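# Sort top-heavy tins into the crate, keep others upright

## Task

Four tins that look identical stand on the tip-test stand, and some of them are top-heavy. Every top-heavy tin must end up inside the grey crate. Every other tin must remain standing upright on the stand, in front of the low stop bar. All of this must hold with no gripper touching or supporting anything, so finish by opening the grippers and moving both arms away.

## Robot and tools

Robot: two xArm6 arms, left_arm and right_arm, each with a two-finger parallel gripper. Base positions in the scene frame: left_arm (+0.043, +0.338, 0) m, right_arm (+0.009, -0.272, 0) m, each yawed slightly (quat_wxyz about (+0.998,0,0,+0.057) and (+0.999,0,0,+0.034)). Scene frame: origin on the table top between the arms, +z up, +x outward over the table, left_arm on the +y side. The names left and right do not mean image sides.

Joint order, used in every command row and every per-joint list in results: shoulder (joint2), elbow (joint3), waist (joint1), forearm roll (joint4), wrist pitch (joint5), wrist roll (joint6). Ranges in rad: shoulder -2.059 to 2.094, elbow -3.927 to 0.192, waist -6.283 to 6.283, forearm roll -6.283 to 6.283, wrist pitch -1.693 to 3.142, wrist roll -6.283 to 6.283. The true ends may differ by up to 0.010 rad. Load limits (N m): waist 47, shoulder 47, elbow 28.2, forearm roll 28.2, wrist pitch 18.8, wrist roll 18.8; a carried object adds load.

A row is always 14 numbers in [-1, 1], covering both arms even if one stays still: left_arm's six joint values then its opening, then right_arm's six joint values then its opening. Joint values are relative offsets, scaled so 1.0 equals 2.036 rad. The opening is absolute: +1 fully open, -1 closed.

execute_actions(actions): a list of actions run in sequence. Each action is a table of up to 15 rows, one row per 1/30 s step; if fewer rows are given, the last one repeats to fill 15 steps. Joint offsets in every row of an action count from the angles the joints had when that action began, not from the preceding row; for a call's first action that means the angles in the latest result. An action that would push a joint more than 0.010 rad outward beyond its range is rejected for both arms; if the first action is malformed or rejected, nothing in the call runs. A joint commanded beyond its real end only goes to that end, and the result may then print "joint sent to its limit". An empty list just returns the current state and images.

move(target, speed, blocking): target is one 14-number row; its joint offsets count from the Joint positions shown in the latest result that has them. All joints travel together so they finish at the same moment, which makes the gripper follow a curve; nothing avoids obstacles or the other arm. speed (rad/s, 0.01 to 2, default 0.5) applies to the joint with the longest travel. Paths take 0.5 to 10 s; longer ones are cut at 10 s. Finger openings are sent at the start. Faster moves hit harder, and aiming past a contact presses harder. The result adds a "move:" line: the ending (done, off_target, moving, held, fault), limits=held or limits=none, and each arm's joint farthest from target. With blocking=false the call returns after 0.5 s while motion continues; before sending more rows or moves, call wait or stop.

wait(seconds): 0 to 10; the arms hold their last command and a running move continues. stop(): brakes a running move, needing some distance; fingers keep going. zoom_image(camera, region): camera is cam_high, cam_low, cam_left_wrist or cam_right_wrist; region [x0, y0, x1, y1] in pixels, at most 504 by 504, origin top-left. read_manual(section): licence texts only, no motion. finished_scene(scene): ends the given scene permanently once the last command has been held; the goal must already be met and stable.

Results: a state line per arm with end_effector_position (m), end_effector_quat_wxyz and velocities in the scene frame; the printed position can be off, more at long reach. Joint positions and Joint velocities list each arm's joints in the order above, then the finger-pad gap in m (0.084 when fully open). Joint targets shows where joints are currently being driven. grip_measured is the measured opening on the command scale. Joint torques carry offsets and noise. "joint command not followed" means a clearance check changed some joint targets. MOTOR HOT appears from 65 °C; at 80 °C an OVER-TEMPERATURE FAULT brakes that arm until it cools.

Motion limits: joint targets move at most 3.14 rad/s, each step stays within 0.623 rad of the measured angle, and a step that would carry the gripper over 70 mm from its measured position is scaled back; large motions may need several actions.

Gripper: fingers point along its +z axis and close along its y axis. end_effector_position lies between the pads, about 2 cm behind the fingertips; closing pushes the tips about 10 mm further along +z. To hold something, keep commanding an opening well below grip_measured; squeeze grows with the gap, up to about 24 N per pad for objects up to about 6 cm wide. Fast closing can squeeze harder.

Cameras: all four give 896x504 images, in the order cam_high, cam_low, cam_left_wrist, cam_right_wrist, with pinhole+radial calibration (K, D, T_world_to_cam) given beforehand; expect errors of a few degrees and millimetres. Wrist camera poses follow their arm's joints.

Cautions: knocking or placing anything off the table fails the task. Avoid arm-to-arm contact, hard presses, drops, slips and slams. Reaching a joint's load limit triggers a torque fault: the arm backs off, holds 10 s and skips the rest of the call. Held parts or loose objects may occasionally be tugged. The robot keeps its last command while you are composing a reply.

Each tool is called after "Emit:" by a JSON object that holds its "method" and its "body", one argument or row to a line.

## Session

Emit:
{"method": "execute_actions", "body": {
  "actions": []
}}

Scene clock: 0.00 s.
left_arm: end_effector_position=(+0.1861, +0.5860, +0.3063) grip_measured=+1.00 end_effector_quat_wxyz=(+0.103, +0.584, +0.747, +0.300) end_effector_velocity=(-0.000, -0.000, +0.000) end_effector_angular_velocity=(+0.000, -0.000, +0.000) | right_arm: end_effector_position=(-0.0376, -0.3305, +0.3607) grip_measured=+1.00 end_effector_quat_wxyz=(+0.203, +0.107, +0.839, +0.493) end_effector_velocity=(+0.000, +0.000, +0.000) end_effector_angular_velocity=(-0.002, +0.002, -0.000)
Joint names: [shoulder, elbow, waist, forearm roll, wrist pitch, wrist roll]
Joint positions: left_arm=[-1.221 -0.313  1.26  -0.504  1.105 -0.309  0.084] | right_arm=[-0.478 -0.852 -2.186 -0.044  2.454  1.26   0.084]
Joint velocities: left_arm=[-0.001  0.     0.    -0.    -0.     0.     0.   ] | right_arm=[-0.002 -0.    -0.    -0.    -0.     0.001 -0.   ]
Joint torques (N m, as the arm reports them, + toward a larger angle): no reading
Joint targets: left_arm=[-1.221 -0.313 1.260 -0.504 1.105 -0.309] | right_arm=[-0.478 -0.852 -2.186 -0.044 2.454 1.260]
camera_calibration (this result's frames):
cam_left_wrist: T_world_to_cam=[[0.79716, 0.156104, 0.583239, -0.393443], [0.311571, -0.933797, -0.175918, 0.608493], [0.517166, 0.321955, -0.793023, 0.0920111], [0, 0, 0, 1]] pos_world=[0.0764635, 0.600003, 0.409483]
cam_right_wrist: T_world_to_cam=[[-0.00340053, 0.48594, 0.873986, -0.122566], [0.896586, -0.385574, 0.217869, -0.105474], [0.442857, 0.784344, -0.434376, 0.564396], [0, 0, 0, 1]] pos_world=[-0.155797, -0.423788, 0.37526]

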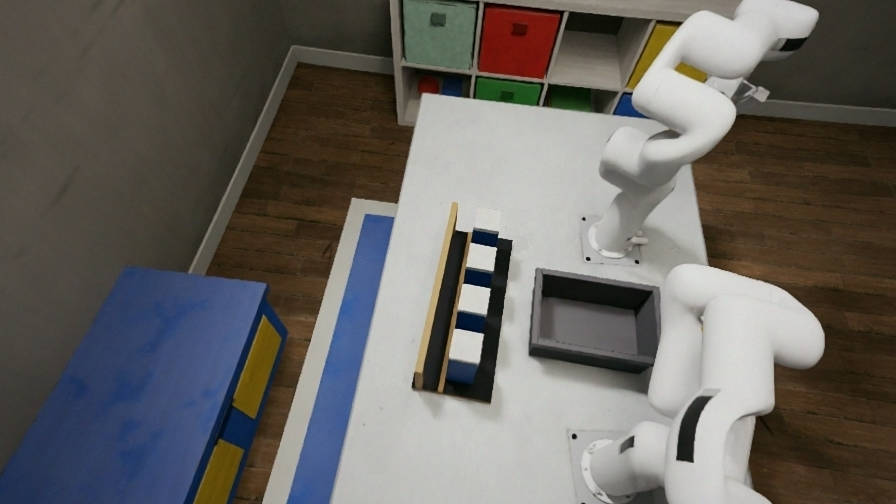

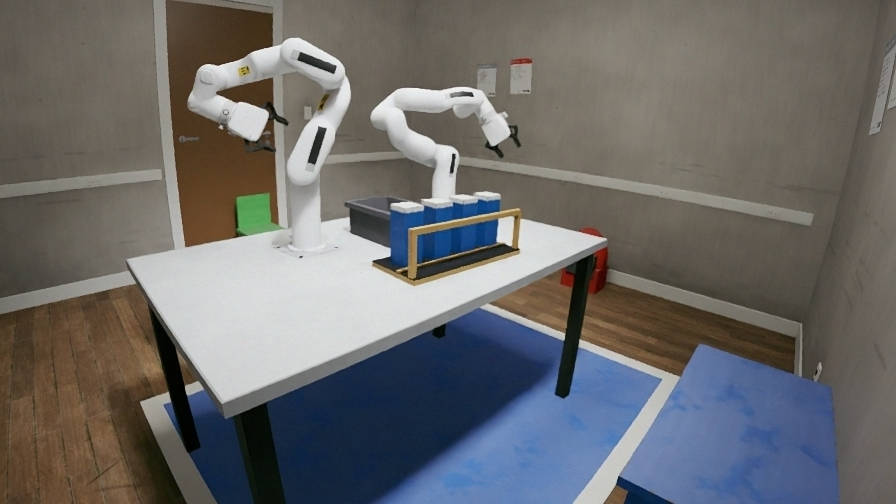

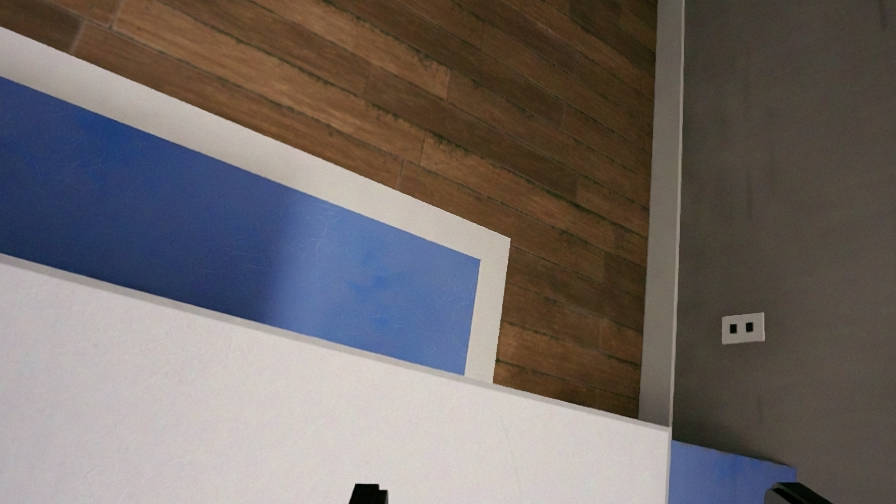

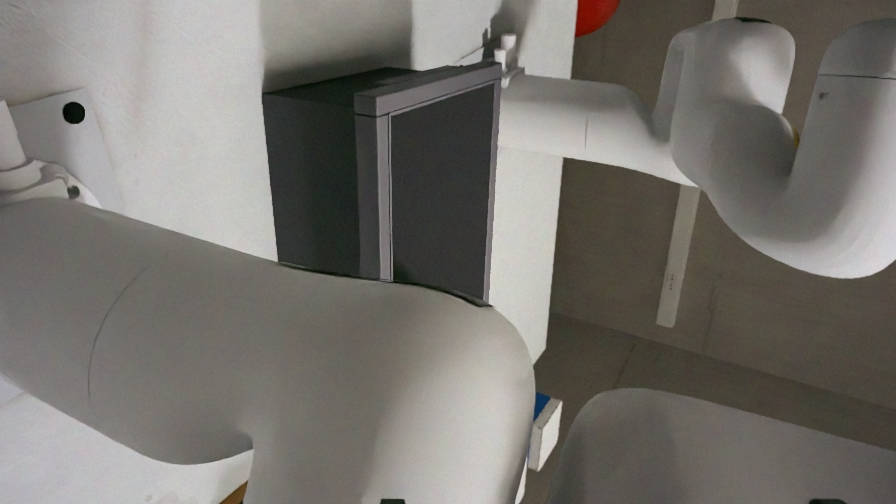

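Emit:
{"method": "move", "body": {
  "target": [0.3605,-0.2525,-1.0,0.2475,0.1027,-0.1636,1, 0.0467,-0.0285,1.0,0.0216,-0.5702,-0.3487,1],
  "speed": 1.2
}}

Emit:
{"method": "move", "body": {
  "target": [0,0,0,0,0,0,1, 0,0,0.2967,0,0,0,1],
  "speed": 1.0
}}

Scene clock: 3.53 s.
left_arm: end_effector_position=(+0.3126, +0.1291, +0.2802) grip_measured=+1.00 end_effector_quat_wxyz=(+0.000, +1.000, -0.009, +0.000) end_effector_velocity=(-0.000, -0.001, +0.000) end_effector_angular_velocity=(-0.001, +0.000, -0.002) | right_arm: end_effector_position=(+0.3774, -0.3028, +0.2797) grip_measured=+1.00 end_effector_quat_wxyz=(-0.000, +0.950, -0.311, -0.001) end_effector_velocity=(+0.001, +0.002, +0.001) end_effector_angular_velocity=(+0.000, -0.005, +0.005)
Joint names: [shoulder, elbow, waist, forearm roll, wrist pitch, wrist roll]
Joint positions: left_arm=[-0.487 -0.827 -0.775  0.     1.314 -0.642  0.084] | right_arm=[-0.383 -0.91  -0.151  0.     1.293  0.551  0.084]
Joint velocities: left_arm=[ 0.001 -0.002 -0.003 -0.001  0.    -0.    -0.   ] | right_arm=[-0.001 -0.001  0.005  0.    -0.003 -0.     0.   ]
Joint torques (N m, as the arm reports them, + toward a larger angle): left_arm=[ -9.29 -12.29  -1.85  -0.45  -1.98  -0.87] | right_arm=[-18.72 -14.11  -2.14  -0.59  -1.35   0.45]
Joint targets: left_arm=[-0.487 -0.827 -0.775 0.000 1.314 -0.642] | right_arm=[-0.383 -0.910 -0.151 0.000 1.293 0.550]
move: done; limits=none; left_arm: farthest joint: the waist, 0.001 radians from its target (2.036 radians at the start); right_arm: farthest joint: the waist, 0.001 radians from its target (2.036 radians at the start)
camera_calibration (this result's frames):
cam_left_wrist: T_world_to_cam=[[0.00587184, -0.999909, 0.0121481, 0.148913], [-0.99995, -0.00577279, 0.00817305, 0.376456], [-0.00810218, -0.0121955, -0.999893, 0.418267], [0, 0, 0, 1]] pos_world=[0.378951, 0.156174, 0.413337]
cam_right_wrist: T_world_to_cam=[[-0.606458, -0.79511, -0.00296723, 0.0211988], [-0.795109, 0.606464, -0.00173127, 0.551012], [0.00317607, 0.00130933, -0.999994, 0.410769], [0, 0, 0, 1]] pos_world=[0.449666, -0.317851, 0.411783]

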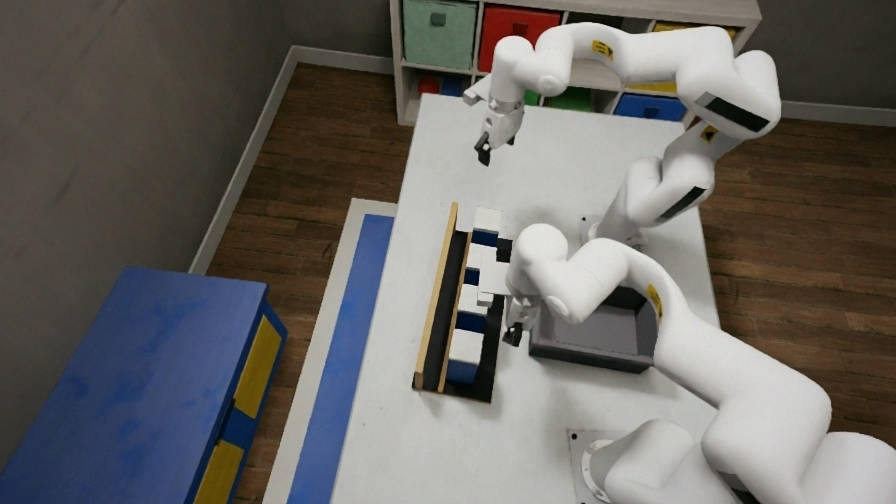

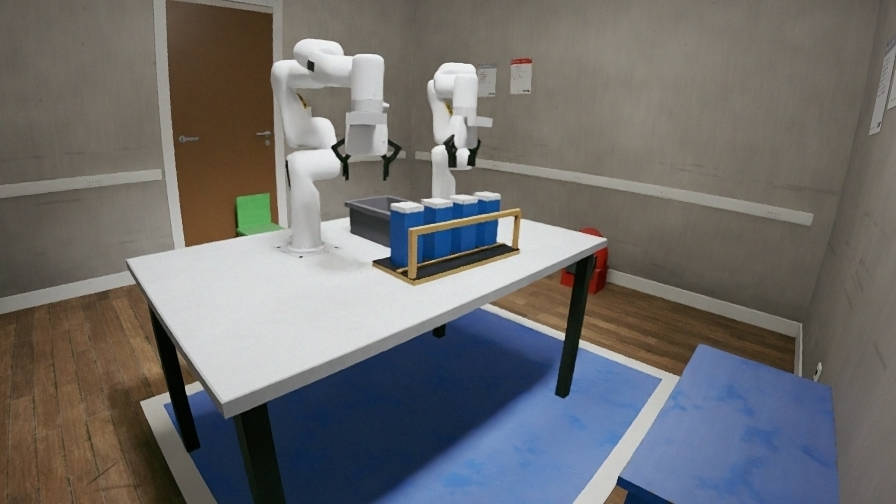

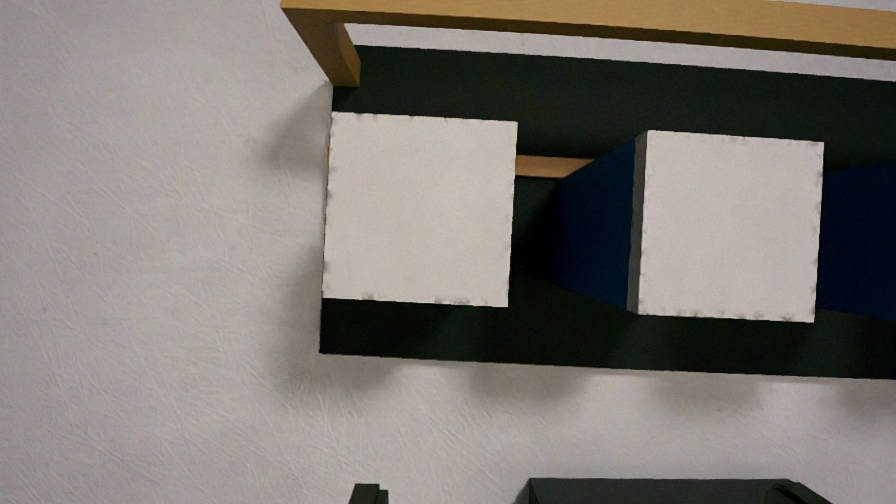

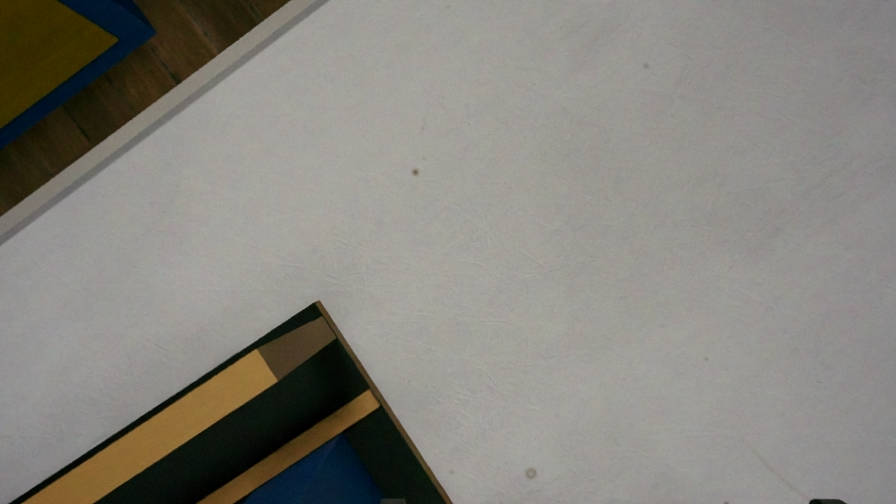

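Scene clock: 4.93 s.
left_arm: end_effector_position=(+0.3126, +0.1291, +0.2802) grip_measured=+1.00 end_effector_quat_wxyz=(+0.000, +1.000, -0.009, +0.000) end_effector_velocity=(-0.000, +0.000, -0.001) end_effector_angular_velocity=(+0.002, +0.002, -0.000) | right_arm: end_effector_position=(+0.3295, -0.0883, +0.2797) grip_measured=+1.00 end_effector_quat_wxyz=(+0.000, +1.000, -0.015, -0.001) end_effector_velocity=(-0.000, +0.001, +0.000) end_effector_angular_velocity=(+0.001, -0.000, +0.000)
Joint names: [shoulder, elbow, waist, forearm roll, wrist pitch, wrist roll]
Joint positions: left_arm=[-0.487 -0.827 -0.775  0.     1.314 -0.642  0.084] | right_arm=[-0.383 -0.91   0.452  0.     1.293  0.551  0.084]
Joint velocities: left_arm=[ 0.001  0.001  0.     0.     0.     0.    -0.   ] | right_arm=[-0.001  0.     0.001  0.001 -0.     0.001  0.   ]
Joint torques (N m, as the arm reports them, + toward a larger angle): left_arm=[ -9.44 -12.41  -1.6   -0.4   -2.03  -0.72] | right_arm=[-18.64 -14.05  -2.24  -0.69  -1.32   0.43]
Joint targets: left_arm=[-0.487 -0.827 -0.775 0.000 1.314 -0.642] | right_arm=[-0.383 -0.910 0.453 0.000 1.293 0.551]
move: done; limits=none; left_arm: farthest joint: the waist, 0.000 radians from its target (0.000 radians at the start); right_arm: farthest joint: the waist, 0.001 radians from its target (0.604 radians at the start)
camera_calibration (this result's frames):
cam_left_wrist: T_world_to_cam=[[0.00587188, -0.999909, 0.0121481, 0.148913], [-0.99995, -0.00577282, 0.00817297, 0.376456], [-0.0081021, -0.0121955, -0.999893, 0.418267], [0, 0, 0, 1]] pos_world=[0.378951, 0.156174, 0.413337]
cam_right_wrist: T_world_to_cam=[[-0.0481463, -0.998836, -0.00294226, -0.0392828], [-0.998839, 0.0481515, -0.0017427, 0.400759], [0.00188235, 0.00285493, -0.999994, 0.411202], [0, 0, 0, 1]] pos_world=[0.397628, -0.0597081, 0.411783]

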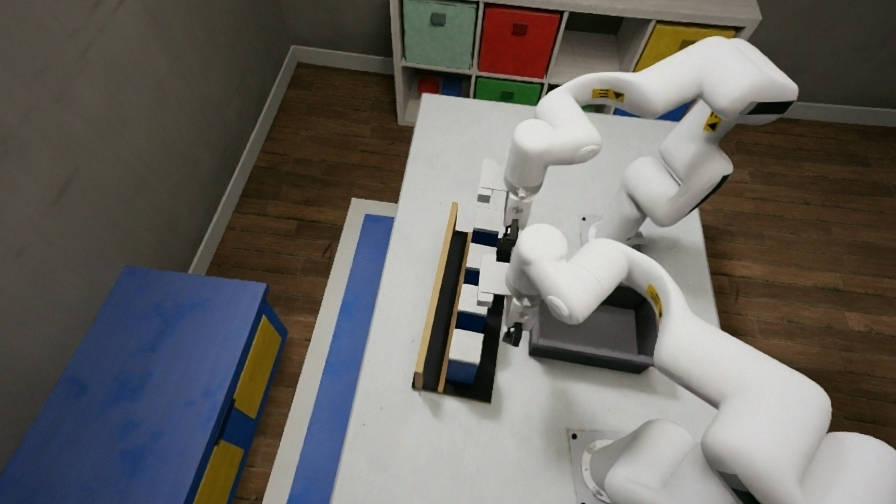

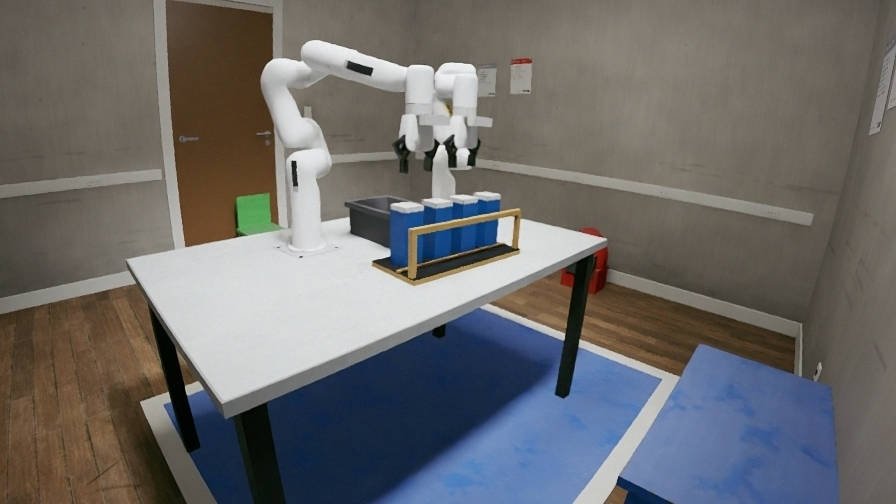

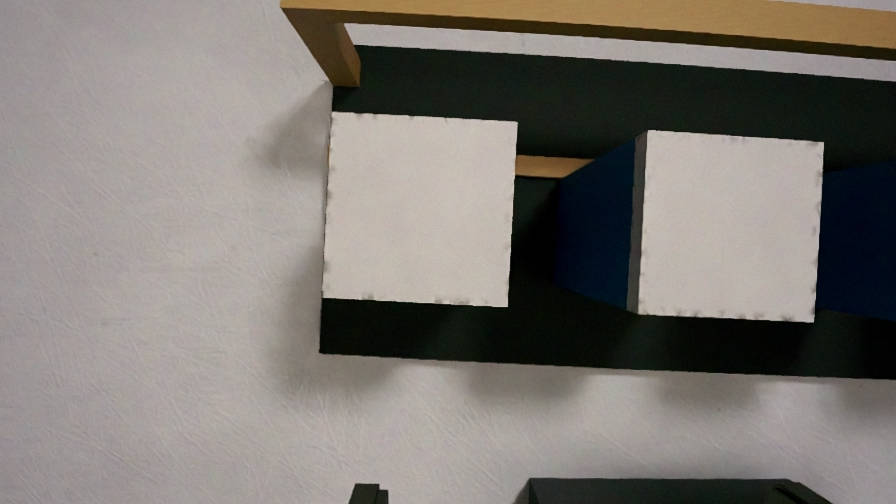

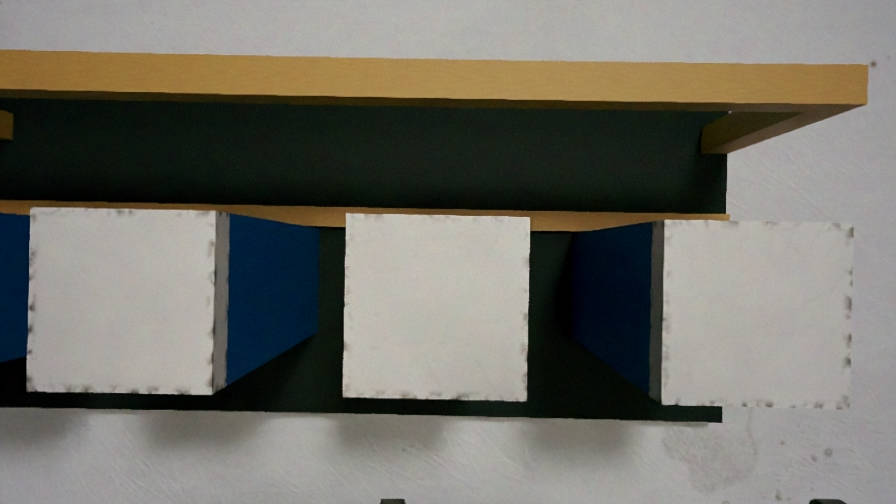

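Emit:
{"method": "move", "body": {
  "target": [0.083,0.09,0.003,0,-0.1729,0.0157,1, 0.0054,0.1532,-0.0083,0,-0.1586,-0.0015,1],
  "speed": 0.5
}}

Scene clock: 7.63 s.
left_arm: end_effector_position=(+0.3314, +0.1172, +0.1706) grip_measured=+1.00 end_effector_quat_wxyz=(+0.000, +1.000, -0.022, +0.000) end_effector_velocity=(-0.001, +0.001, -0.002) end_effector_angular_velocity=(+0.002, +0.003, +0.000) | right_arm: end_effector_position=(+0.3141, -0.1040, +0.1702) grip_measured=+1.00 end_effector_quat_wxyz=(+0.000, +1.000, -0.022, -0.000) end_effector_velocity=(-0.001, +0.000, -0.001) end_effector_angular_velocity=(+0.000, +0.001, -0.000)
Joint names: [shoulder, elbow, waist, forearm roll, wrist pitch, wrist roll]
Joint positions: left_arm=[-0.319 -0.644 -0.769  0.     0.963 -0.61   0.084] | right_arm=[-0.372 -0.598  0.435  0.     0.971  0.548  0.084]
Joint velocities: left_arm=[ 0.002  0.003  0.001 -0.    -0.001  0.     0.   ] | right_arm=[ 0.002  0.002  0.001  0.001 -0.003  0.     0.   ]
Joint torques (N m, as the arm reports them, + toward a larger angle): left_arm=[-11.71 -11.53  -1.76  -0.43  -2.2   -0.83] | right_arm=[-17.97 -13.51  -2.15  -0.61  -1.34   0.47]
Joint targets: left_arm=[-0.318 -0.644 -0.769 0.000 0.962 -0.610] | right_arm=[-0.372 -0.598 0.435 0.000 0.971 0.547]
move: done; limits=none; left_arm: farthest joint: the shoulder, 0.001 radians from its target (0.169 radians at the start); right_arm: farthest joint: the waist, 0.000 radians from its target (0.018 radians at the start)
camera_calibration (this result's frames):
cam_left_wrist: T_world_to_cam=[[-0.0200445, -0.999724, 0.012293, 0.146832], [-0.999765, 0.0201439, 0.0080178, 0.393046], [-0.00826322, -0.0121294, -0.999892, 0.308703], [0, 0, 0, 1]] pos_world=[0.398448, 0.142619, 0.303714]
cam_right_wrist: T_world_to_cam=[[-0.0620612, -0.998068, -0.0030852, -0.0515012], [-0.99807, 0.0620677, -0.00206635, 0.387193], [0.00225385, 0.002951, -0.999993, 0.301725], [0, 0, 0, 1]] pos_world=[0.38257, -0.0763242, 0.302364]

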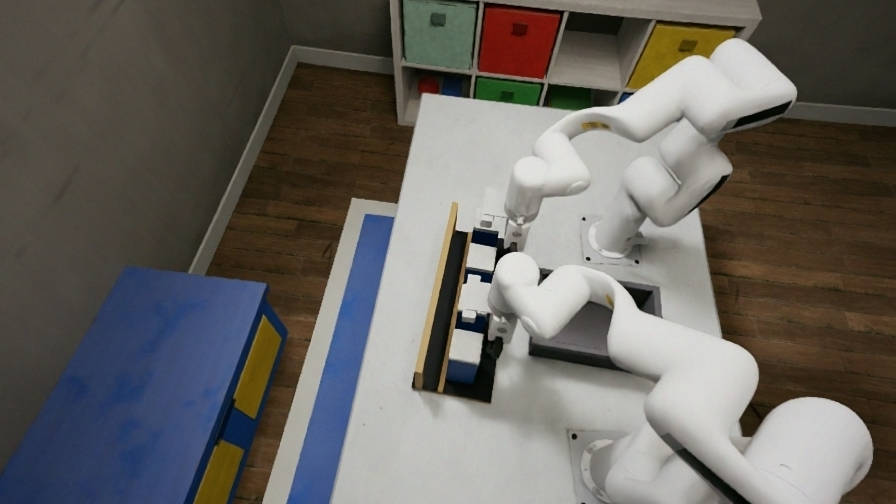

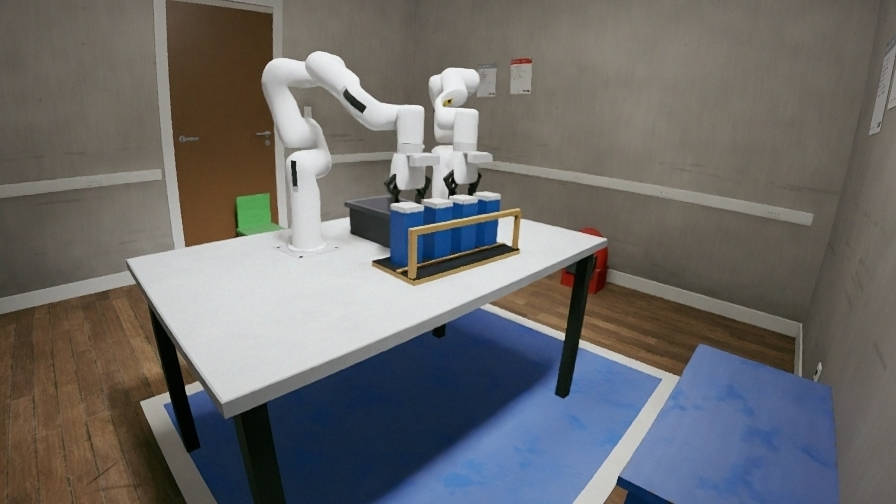

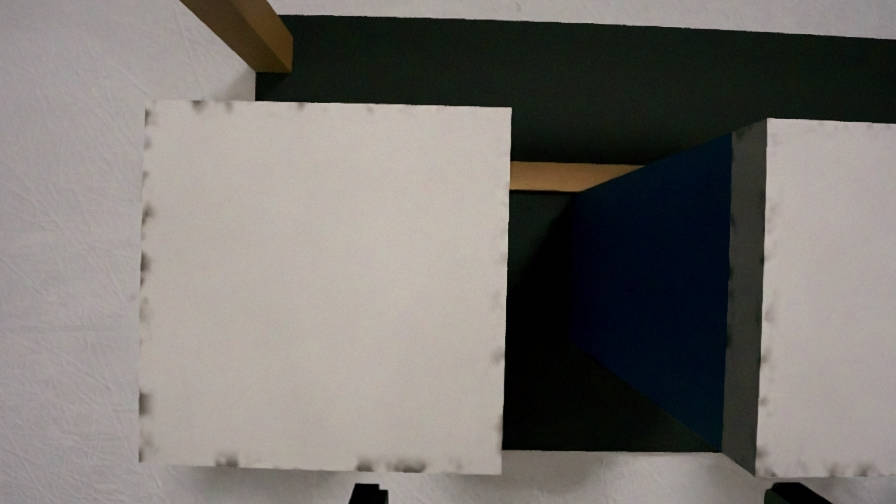

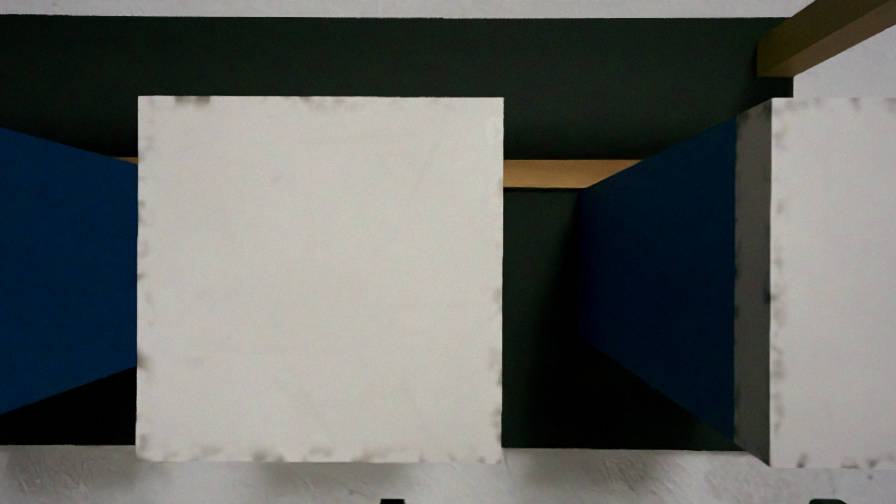

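Emit:
{"method": "move", "body": {
  "target": [0.0899,-0.086,0.0422,0,-0.0039,0.0422,1, 0.0985,-0.0909,-0.0405,0,-0.0081,-0.0405,1],
  "speed": 0.12
}}

Emit:
{"method": "move", "body": {
  "target": [-0.0899,0.086,-0.0422,0,0.0039,-0.0422,1, -0.0985,0.0909,0.0405,0,0.0081,0.0405,1],
  "speed": 0.12
}}

Scene clock: 10.63 s.
left_arm: end_effector_position=(+0.3929, +0.1149, +0.1702) grip_measured=+1.00 end_effector_quat_wxyz=(+0.000, +1.000, -0.022, +0.000) end_effector_velocity=(+0.000, +0.000, -0.000) end_effector_angular_velocity=(+0.000, +0.001, +0.001) | right_arm: end_effector_position=(+0.3779, -0.1068, +0.1703) grip_measured=+1.00 end_effector_quat_wxyz=(-0.000, +1.000, -0.022, +0.000) end_effector_velocity=(+0.001, +0.000, +0.000) end_effector_angular_velocity=(+0.000, -0.001, +0.000)
Joint names: [shoulder, elbow, waist, forearm roll, wrist pitch, wrist roll]
Joint positions: left_arm=[-0.136 -0.819 -0.683  0.     0.955 -0.524  0.084] | right_arm=[-0.172 -0.783  0.353  0.     0.954  0.465  0.084]
Joint velocities: left_arm=[ 0.002 -0.001  0.001 -0.    -0.     0.    -0.   ] | right_arm=[ 0.002 -0.002 -0.001 -0.    -0.    -0.001 -0.   ]
Joint torques (N m, as the arm reports them, + toward a larger angle): left_arm=[-15.19 -11.62  -1.75  -0.53  -2.19  -0.83] | right_arm=[-23.25 -13.43  -2.01  -0.6   -1.37   0.45]
Joint targets: left_arm=[-0.136 -0.820 -0.683 0.000 0.955 -0.524] | right_arm=[-0.171 -0.783 0.353 0.000 0.954 0.465]
move: done; limits=none; left_arm: farthest joint: the waist, 0.000 radians from its target (0.086 radians at the start); right_arm: farthest joint: the waist, 0.000 radians from its target (0.083 radians at the start)
camera_calibration (this result's frames):
cam_left_wrist: T_world_to_cam=[[-0.0200948, -0.999723, 0.0122691, 0.145739], [-0.999764, 0.0201934, 0.00796434, 0.454559], [-0.00820988, -0.0121062, -0.999893, 0.308789], [0, 0, 0, 1]] pos_world=[0.459916, 0.140258, 0.303348]
cam_right_wrist: T_world_to_cam=[[-0.0620147, -0.998069, -0.00363858, -0.0502547], [-0.99807, 0.0620258, -0.00299744, 0.451191], [0.00321734, 0.00344567, -0.999989, 0.30131], [0, 0, 0, 1]] pos_world=[0.446235, -0.0791813, 0.302477]

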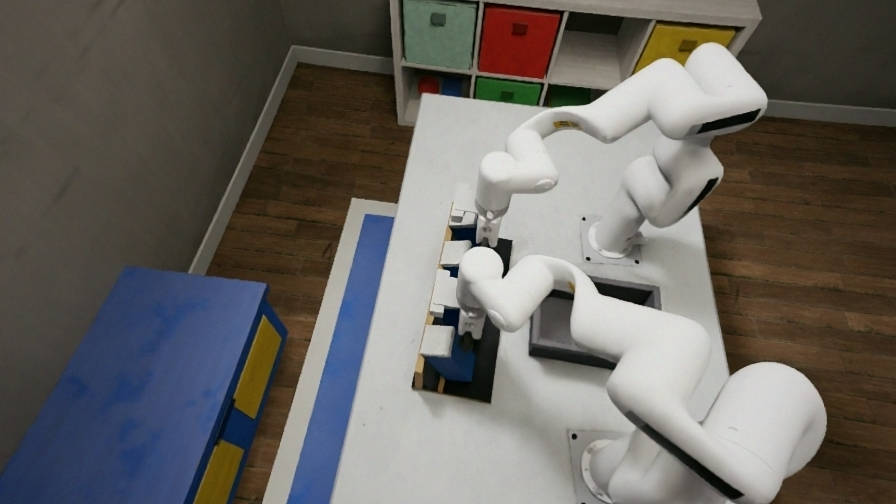

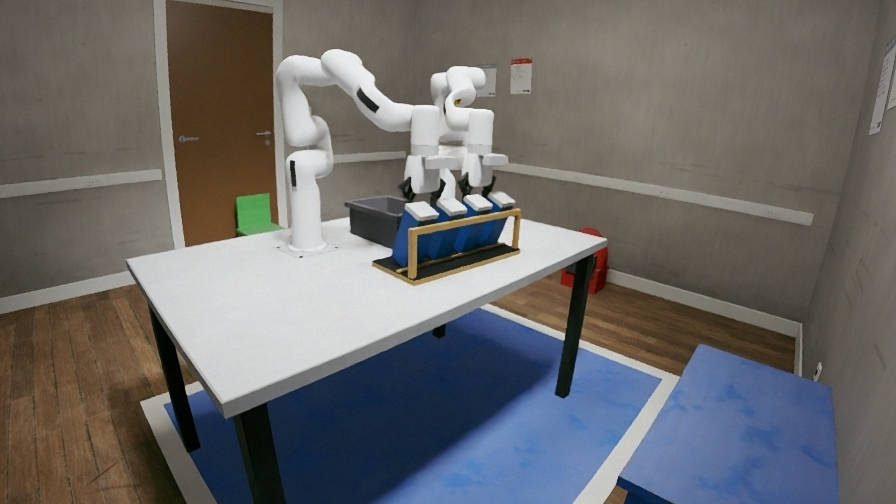

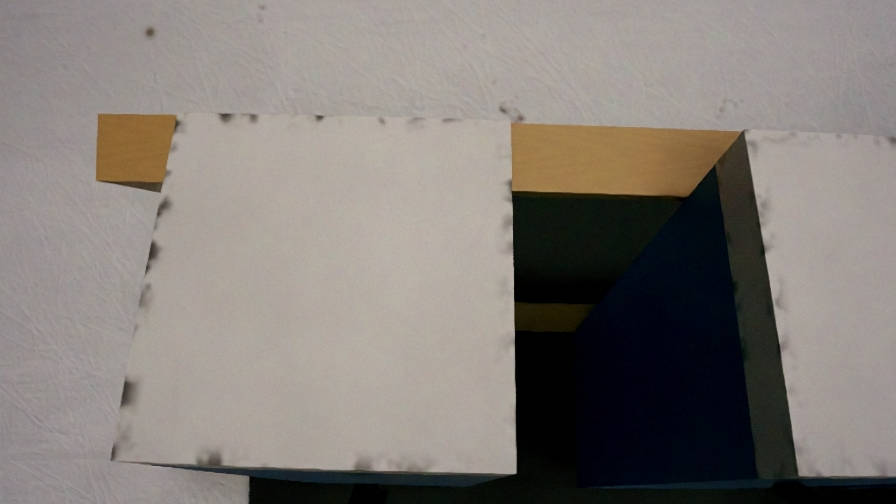

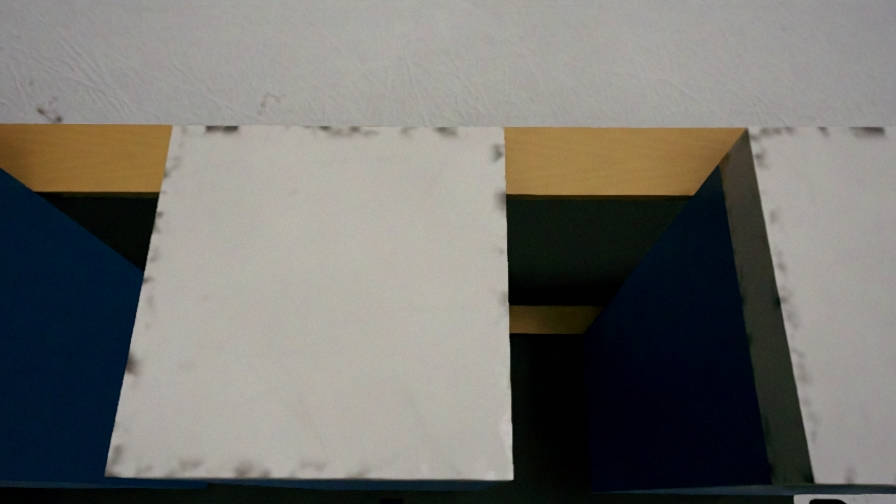

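Scene clock: 12.73 s.
left_arm: end_effector_position=(+0.3314, +0.1172, +0.1706) grip_measured=+1.00 end_effector_quat_wxyz=(+0.000, +1.000, -0.022, +0.000) end_effector_velocity=(-0.001, +0.000, -0.001) end_effector_angular_velocity=(+0.001, +0.002, +0.000) | right_arm: end_effector_position=(+0.3141, -0.1040, +0.1702) grip_measured=+1.00 end_effector_quat_wxyz=(+0.000, +1.000, -0.022, -0.000) end_effector_velocity=(-0.001, +0.000, -0.000) end_effector_angular_velocity=(+0.001, -0.001, +0.000)
Joint names: [shoulder, elbow, waist, forearm roll, wrist pitch, wrist roll]
Joint positions: left_arm=[-0.319 -0.645 -0.769  0.     0.963 -0.61   0.084] | right_arm=[-0.372 -0.598  0.435  0.     0.971  0.548  0.084]
Joint velocities: left_arm=[-0.001  0.003 -0.001 -0.     0.    -0.001  0.   ] | right_arm=[-0.002  0.003  0.002  0.    -0.002  0.001 -0.   ]
Joint torques (N m, as the arm reports them, + toward a larger angle): left_arm=[-12.07 -11.51  -1.74  -0.48  -2.08  -0.88] | right_arm=[-17.75 -13.5   -2.16  -0.57  -1.32   0.42]
Joint targets: left_arm=[-0.319 -0.644 -0.769 0.000 0.963 -0.610] | right_arm=[-0.372 -0.598 0.435 0.000 0.971 0.548]
move: done; limits=none; left_arm: farthest joint: the elbow, 0.001 radians from its target (0.175 radians at the start); right_arm: farthest joint: the shoulder, 0.001 radians from its target (0.201 radians at the start)
camera_calibration (this result's frames):
cam_left_wrist: T_world_to_cam=[[-0.0200432, -0.999723, 0.0123331, 0.146813], [-0.999765, 0.0201423, 0.00796106, 0.393072], [-0.00820727, -0.0121706, -0.999892, 0.308711], [0, 0, 0, 1]] pos_world=[0.398456, 0.142613, 0.303738]
cam_right_wrist: T_world_to_cam=[[-0.0620577, -0.998068, -0.00310047, -0.0514944], [-0.99807, 0.0620643, -0.00209377, 0.387205], [0.00228215, 0.00296455, -0.999993, 0.301727], [0, 0, 0, 1]] pos_world=[0.382574, -0.076321, 0.302376]

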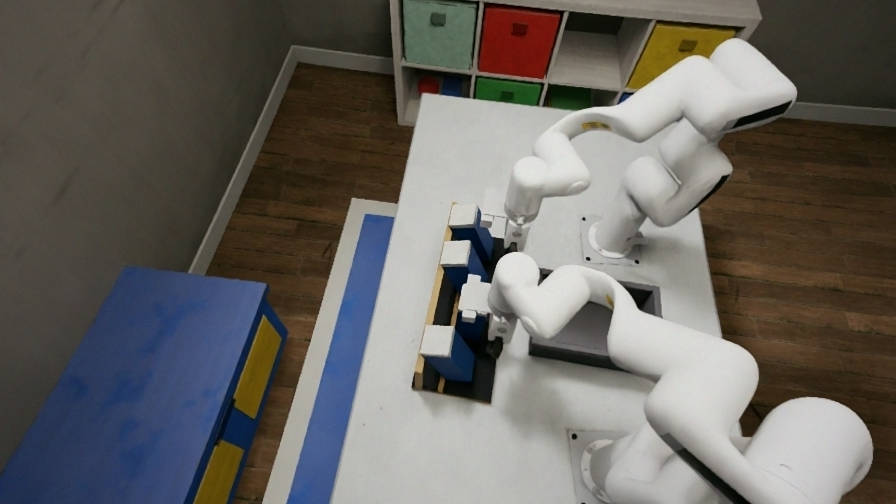

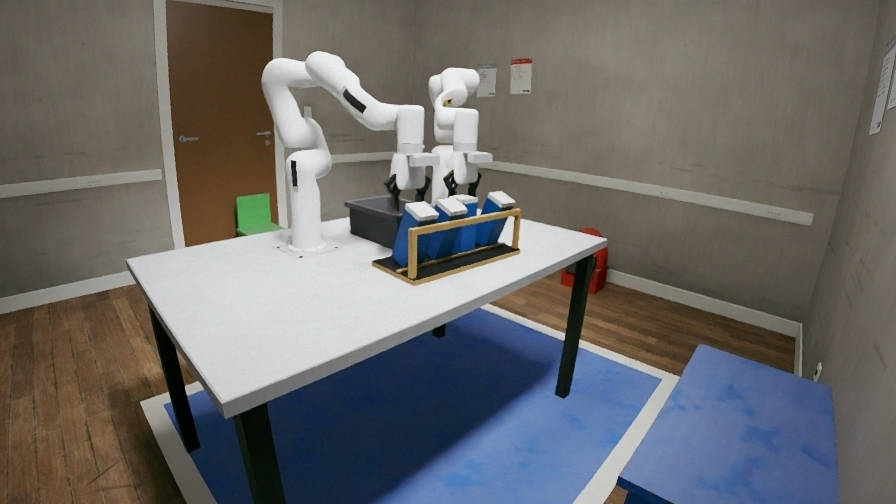

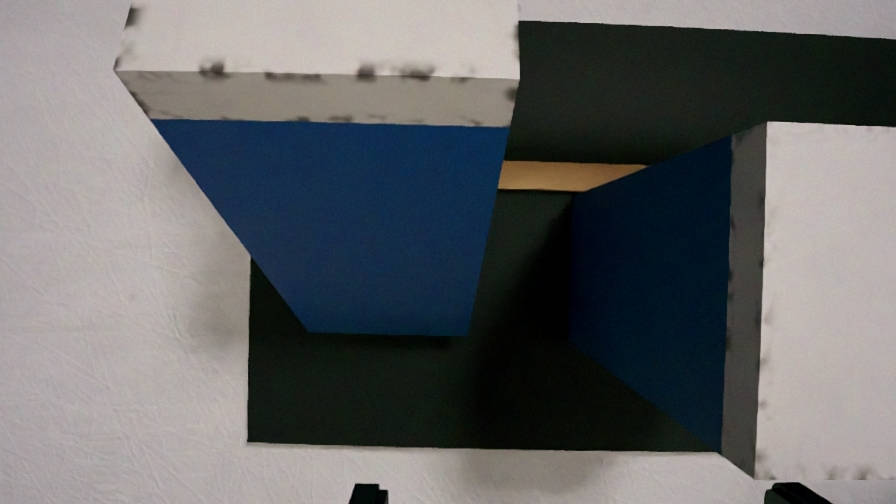

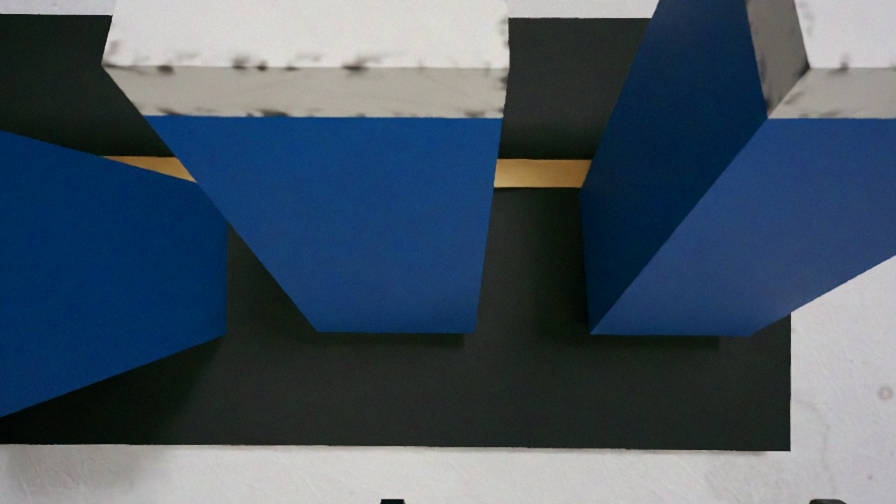

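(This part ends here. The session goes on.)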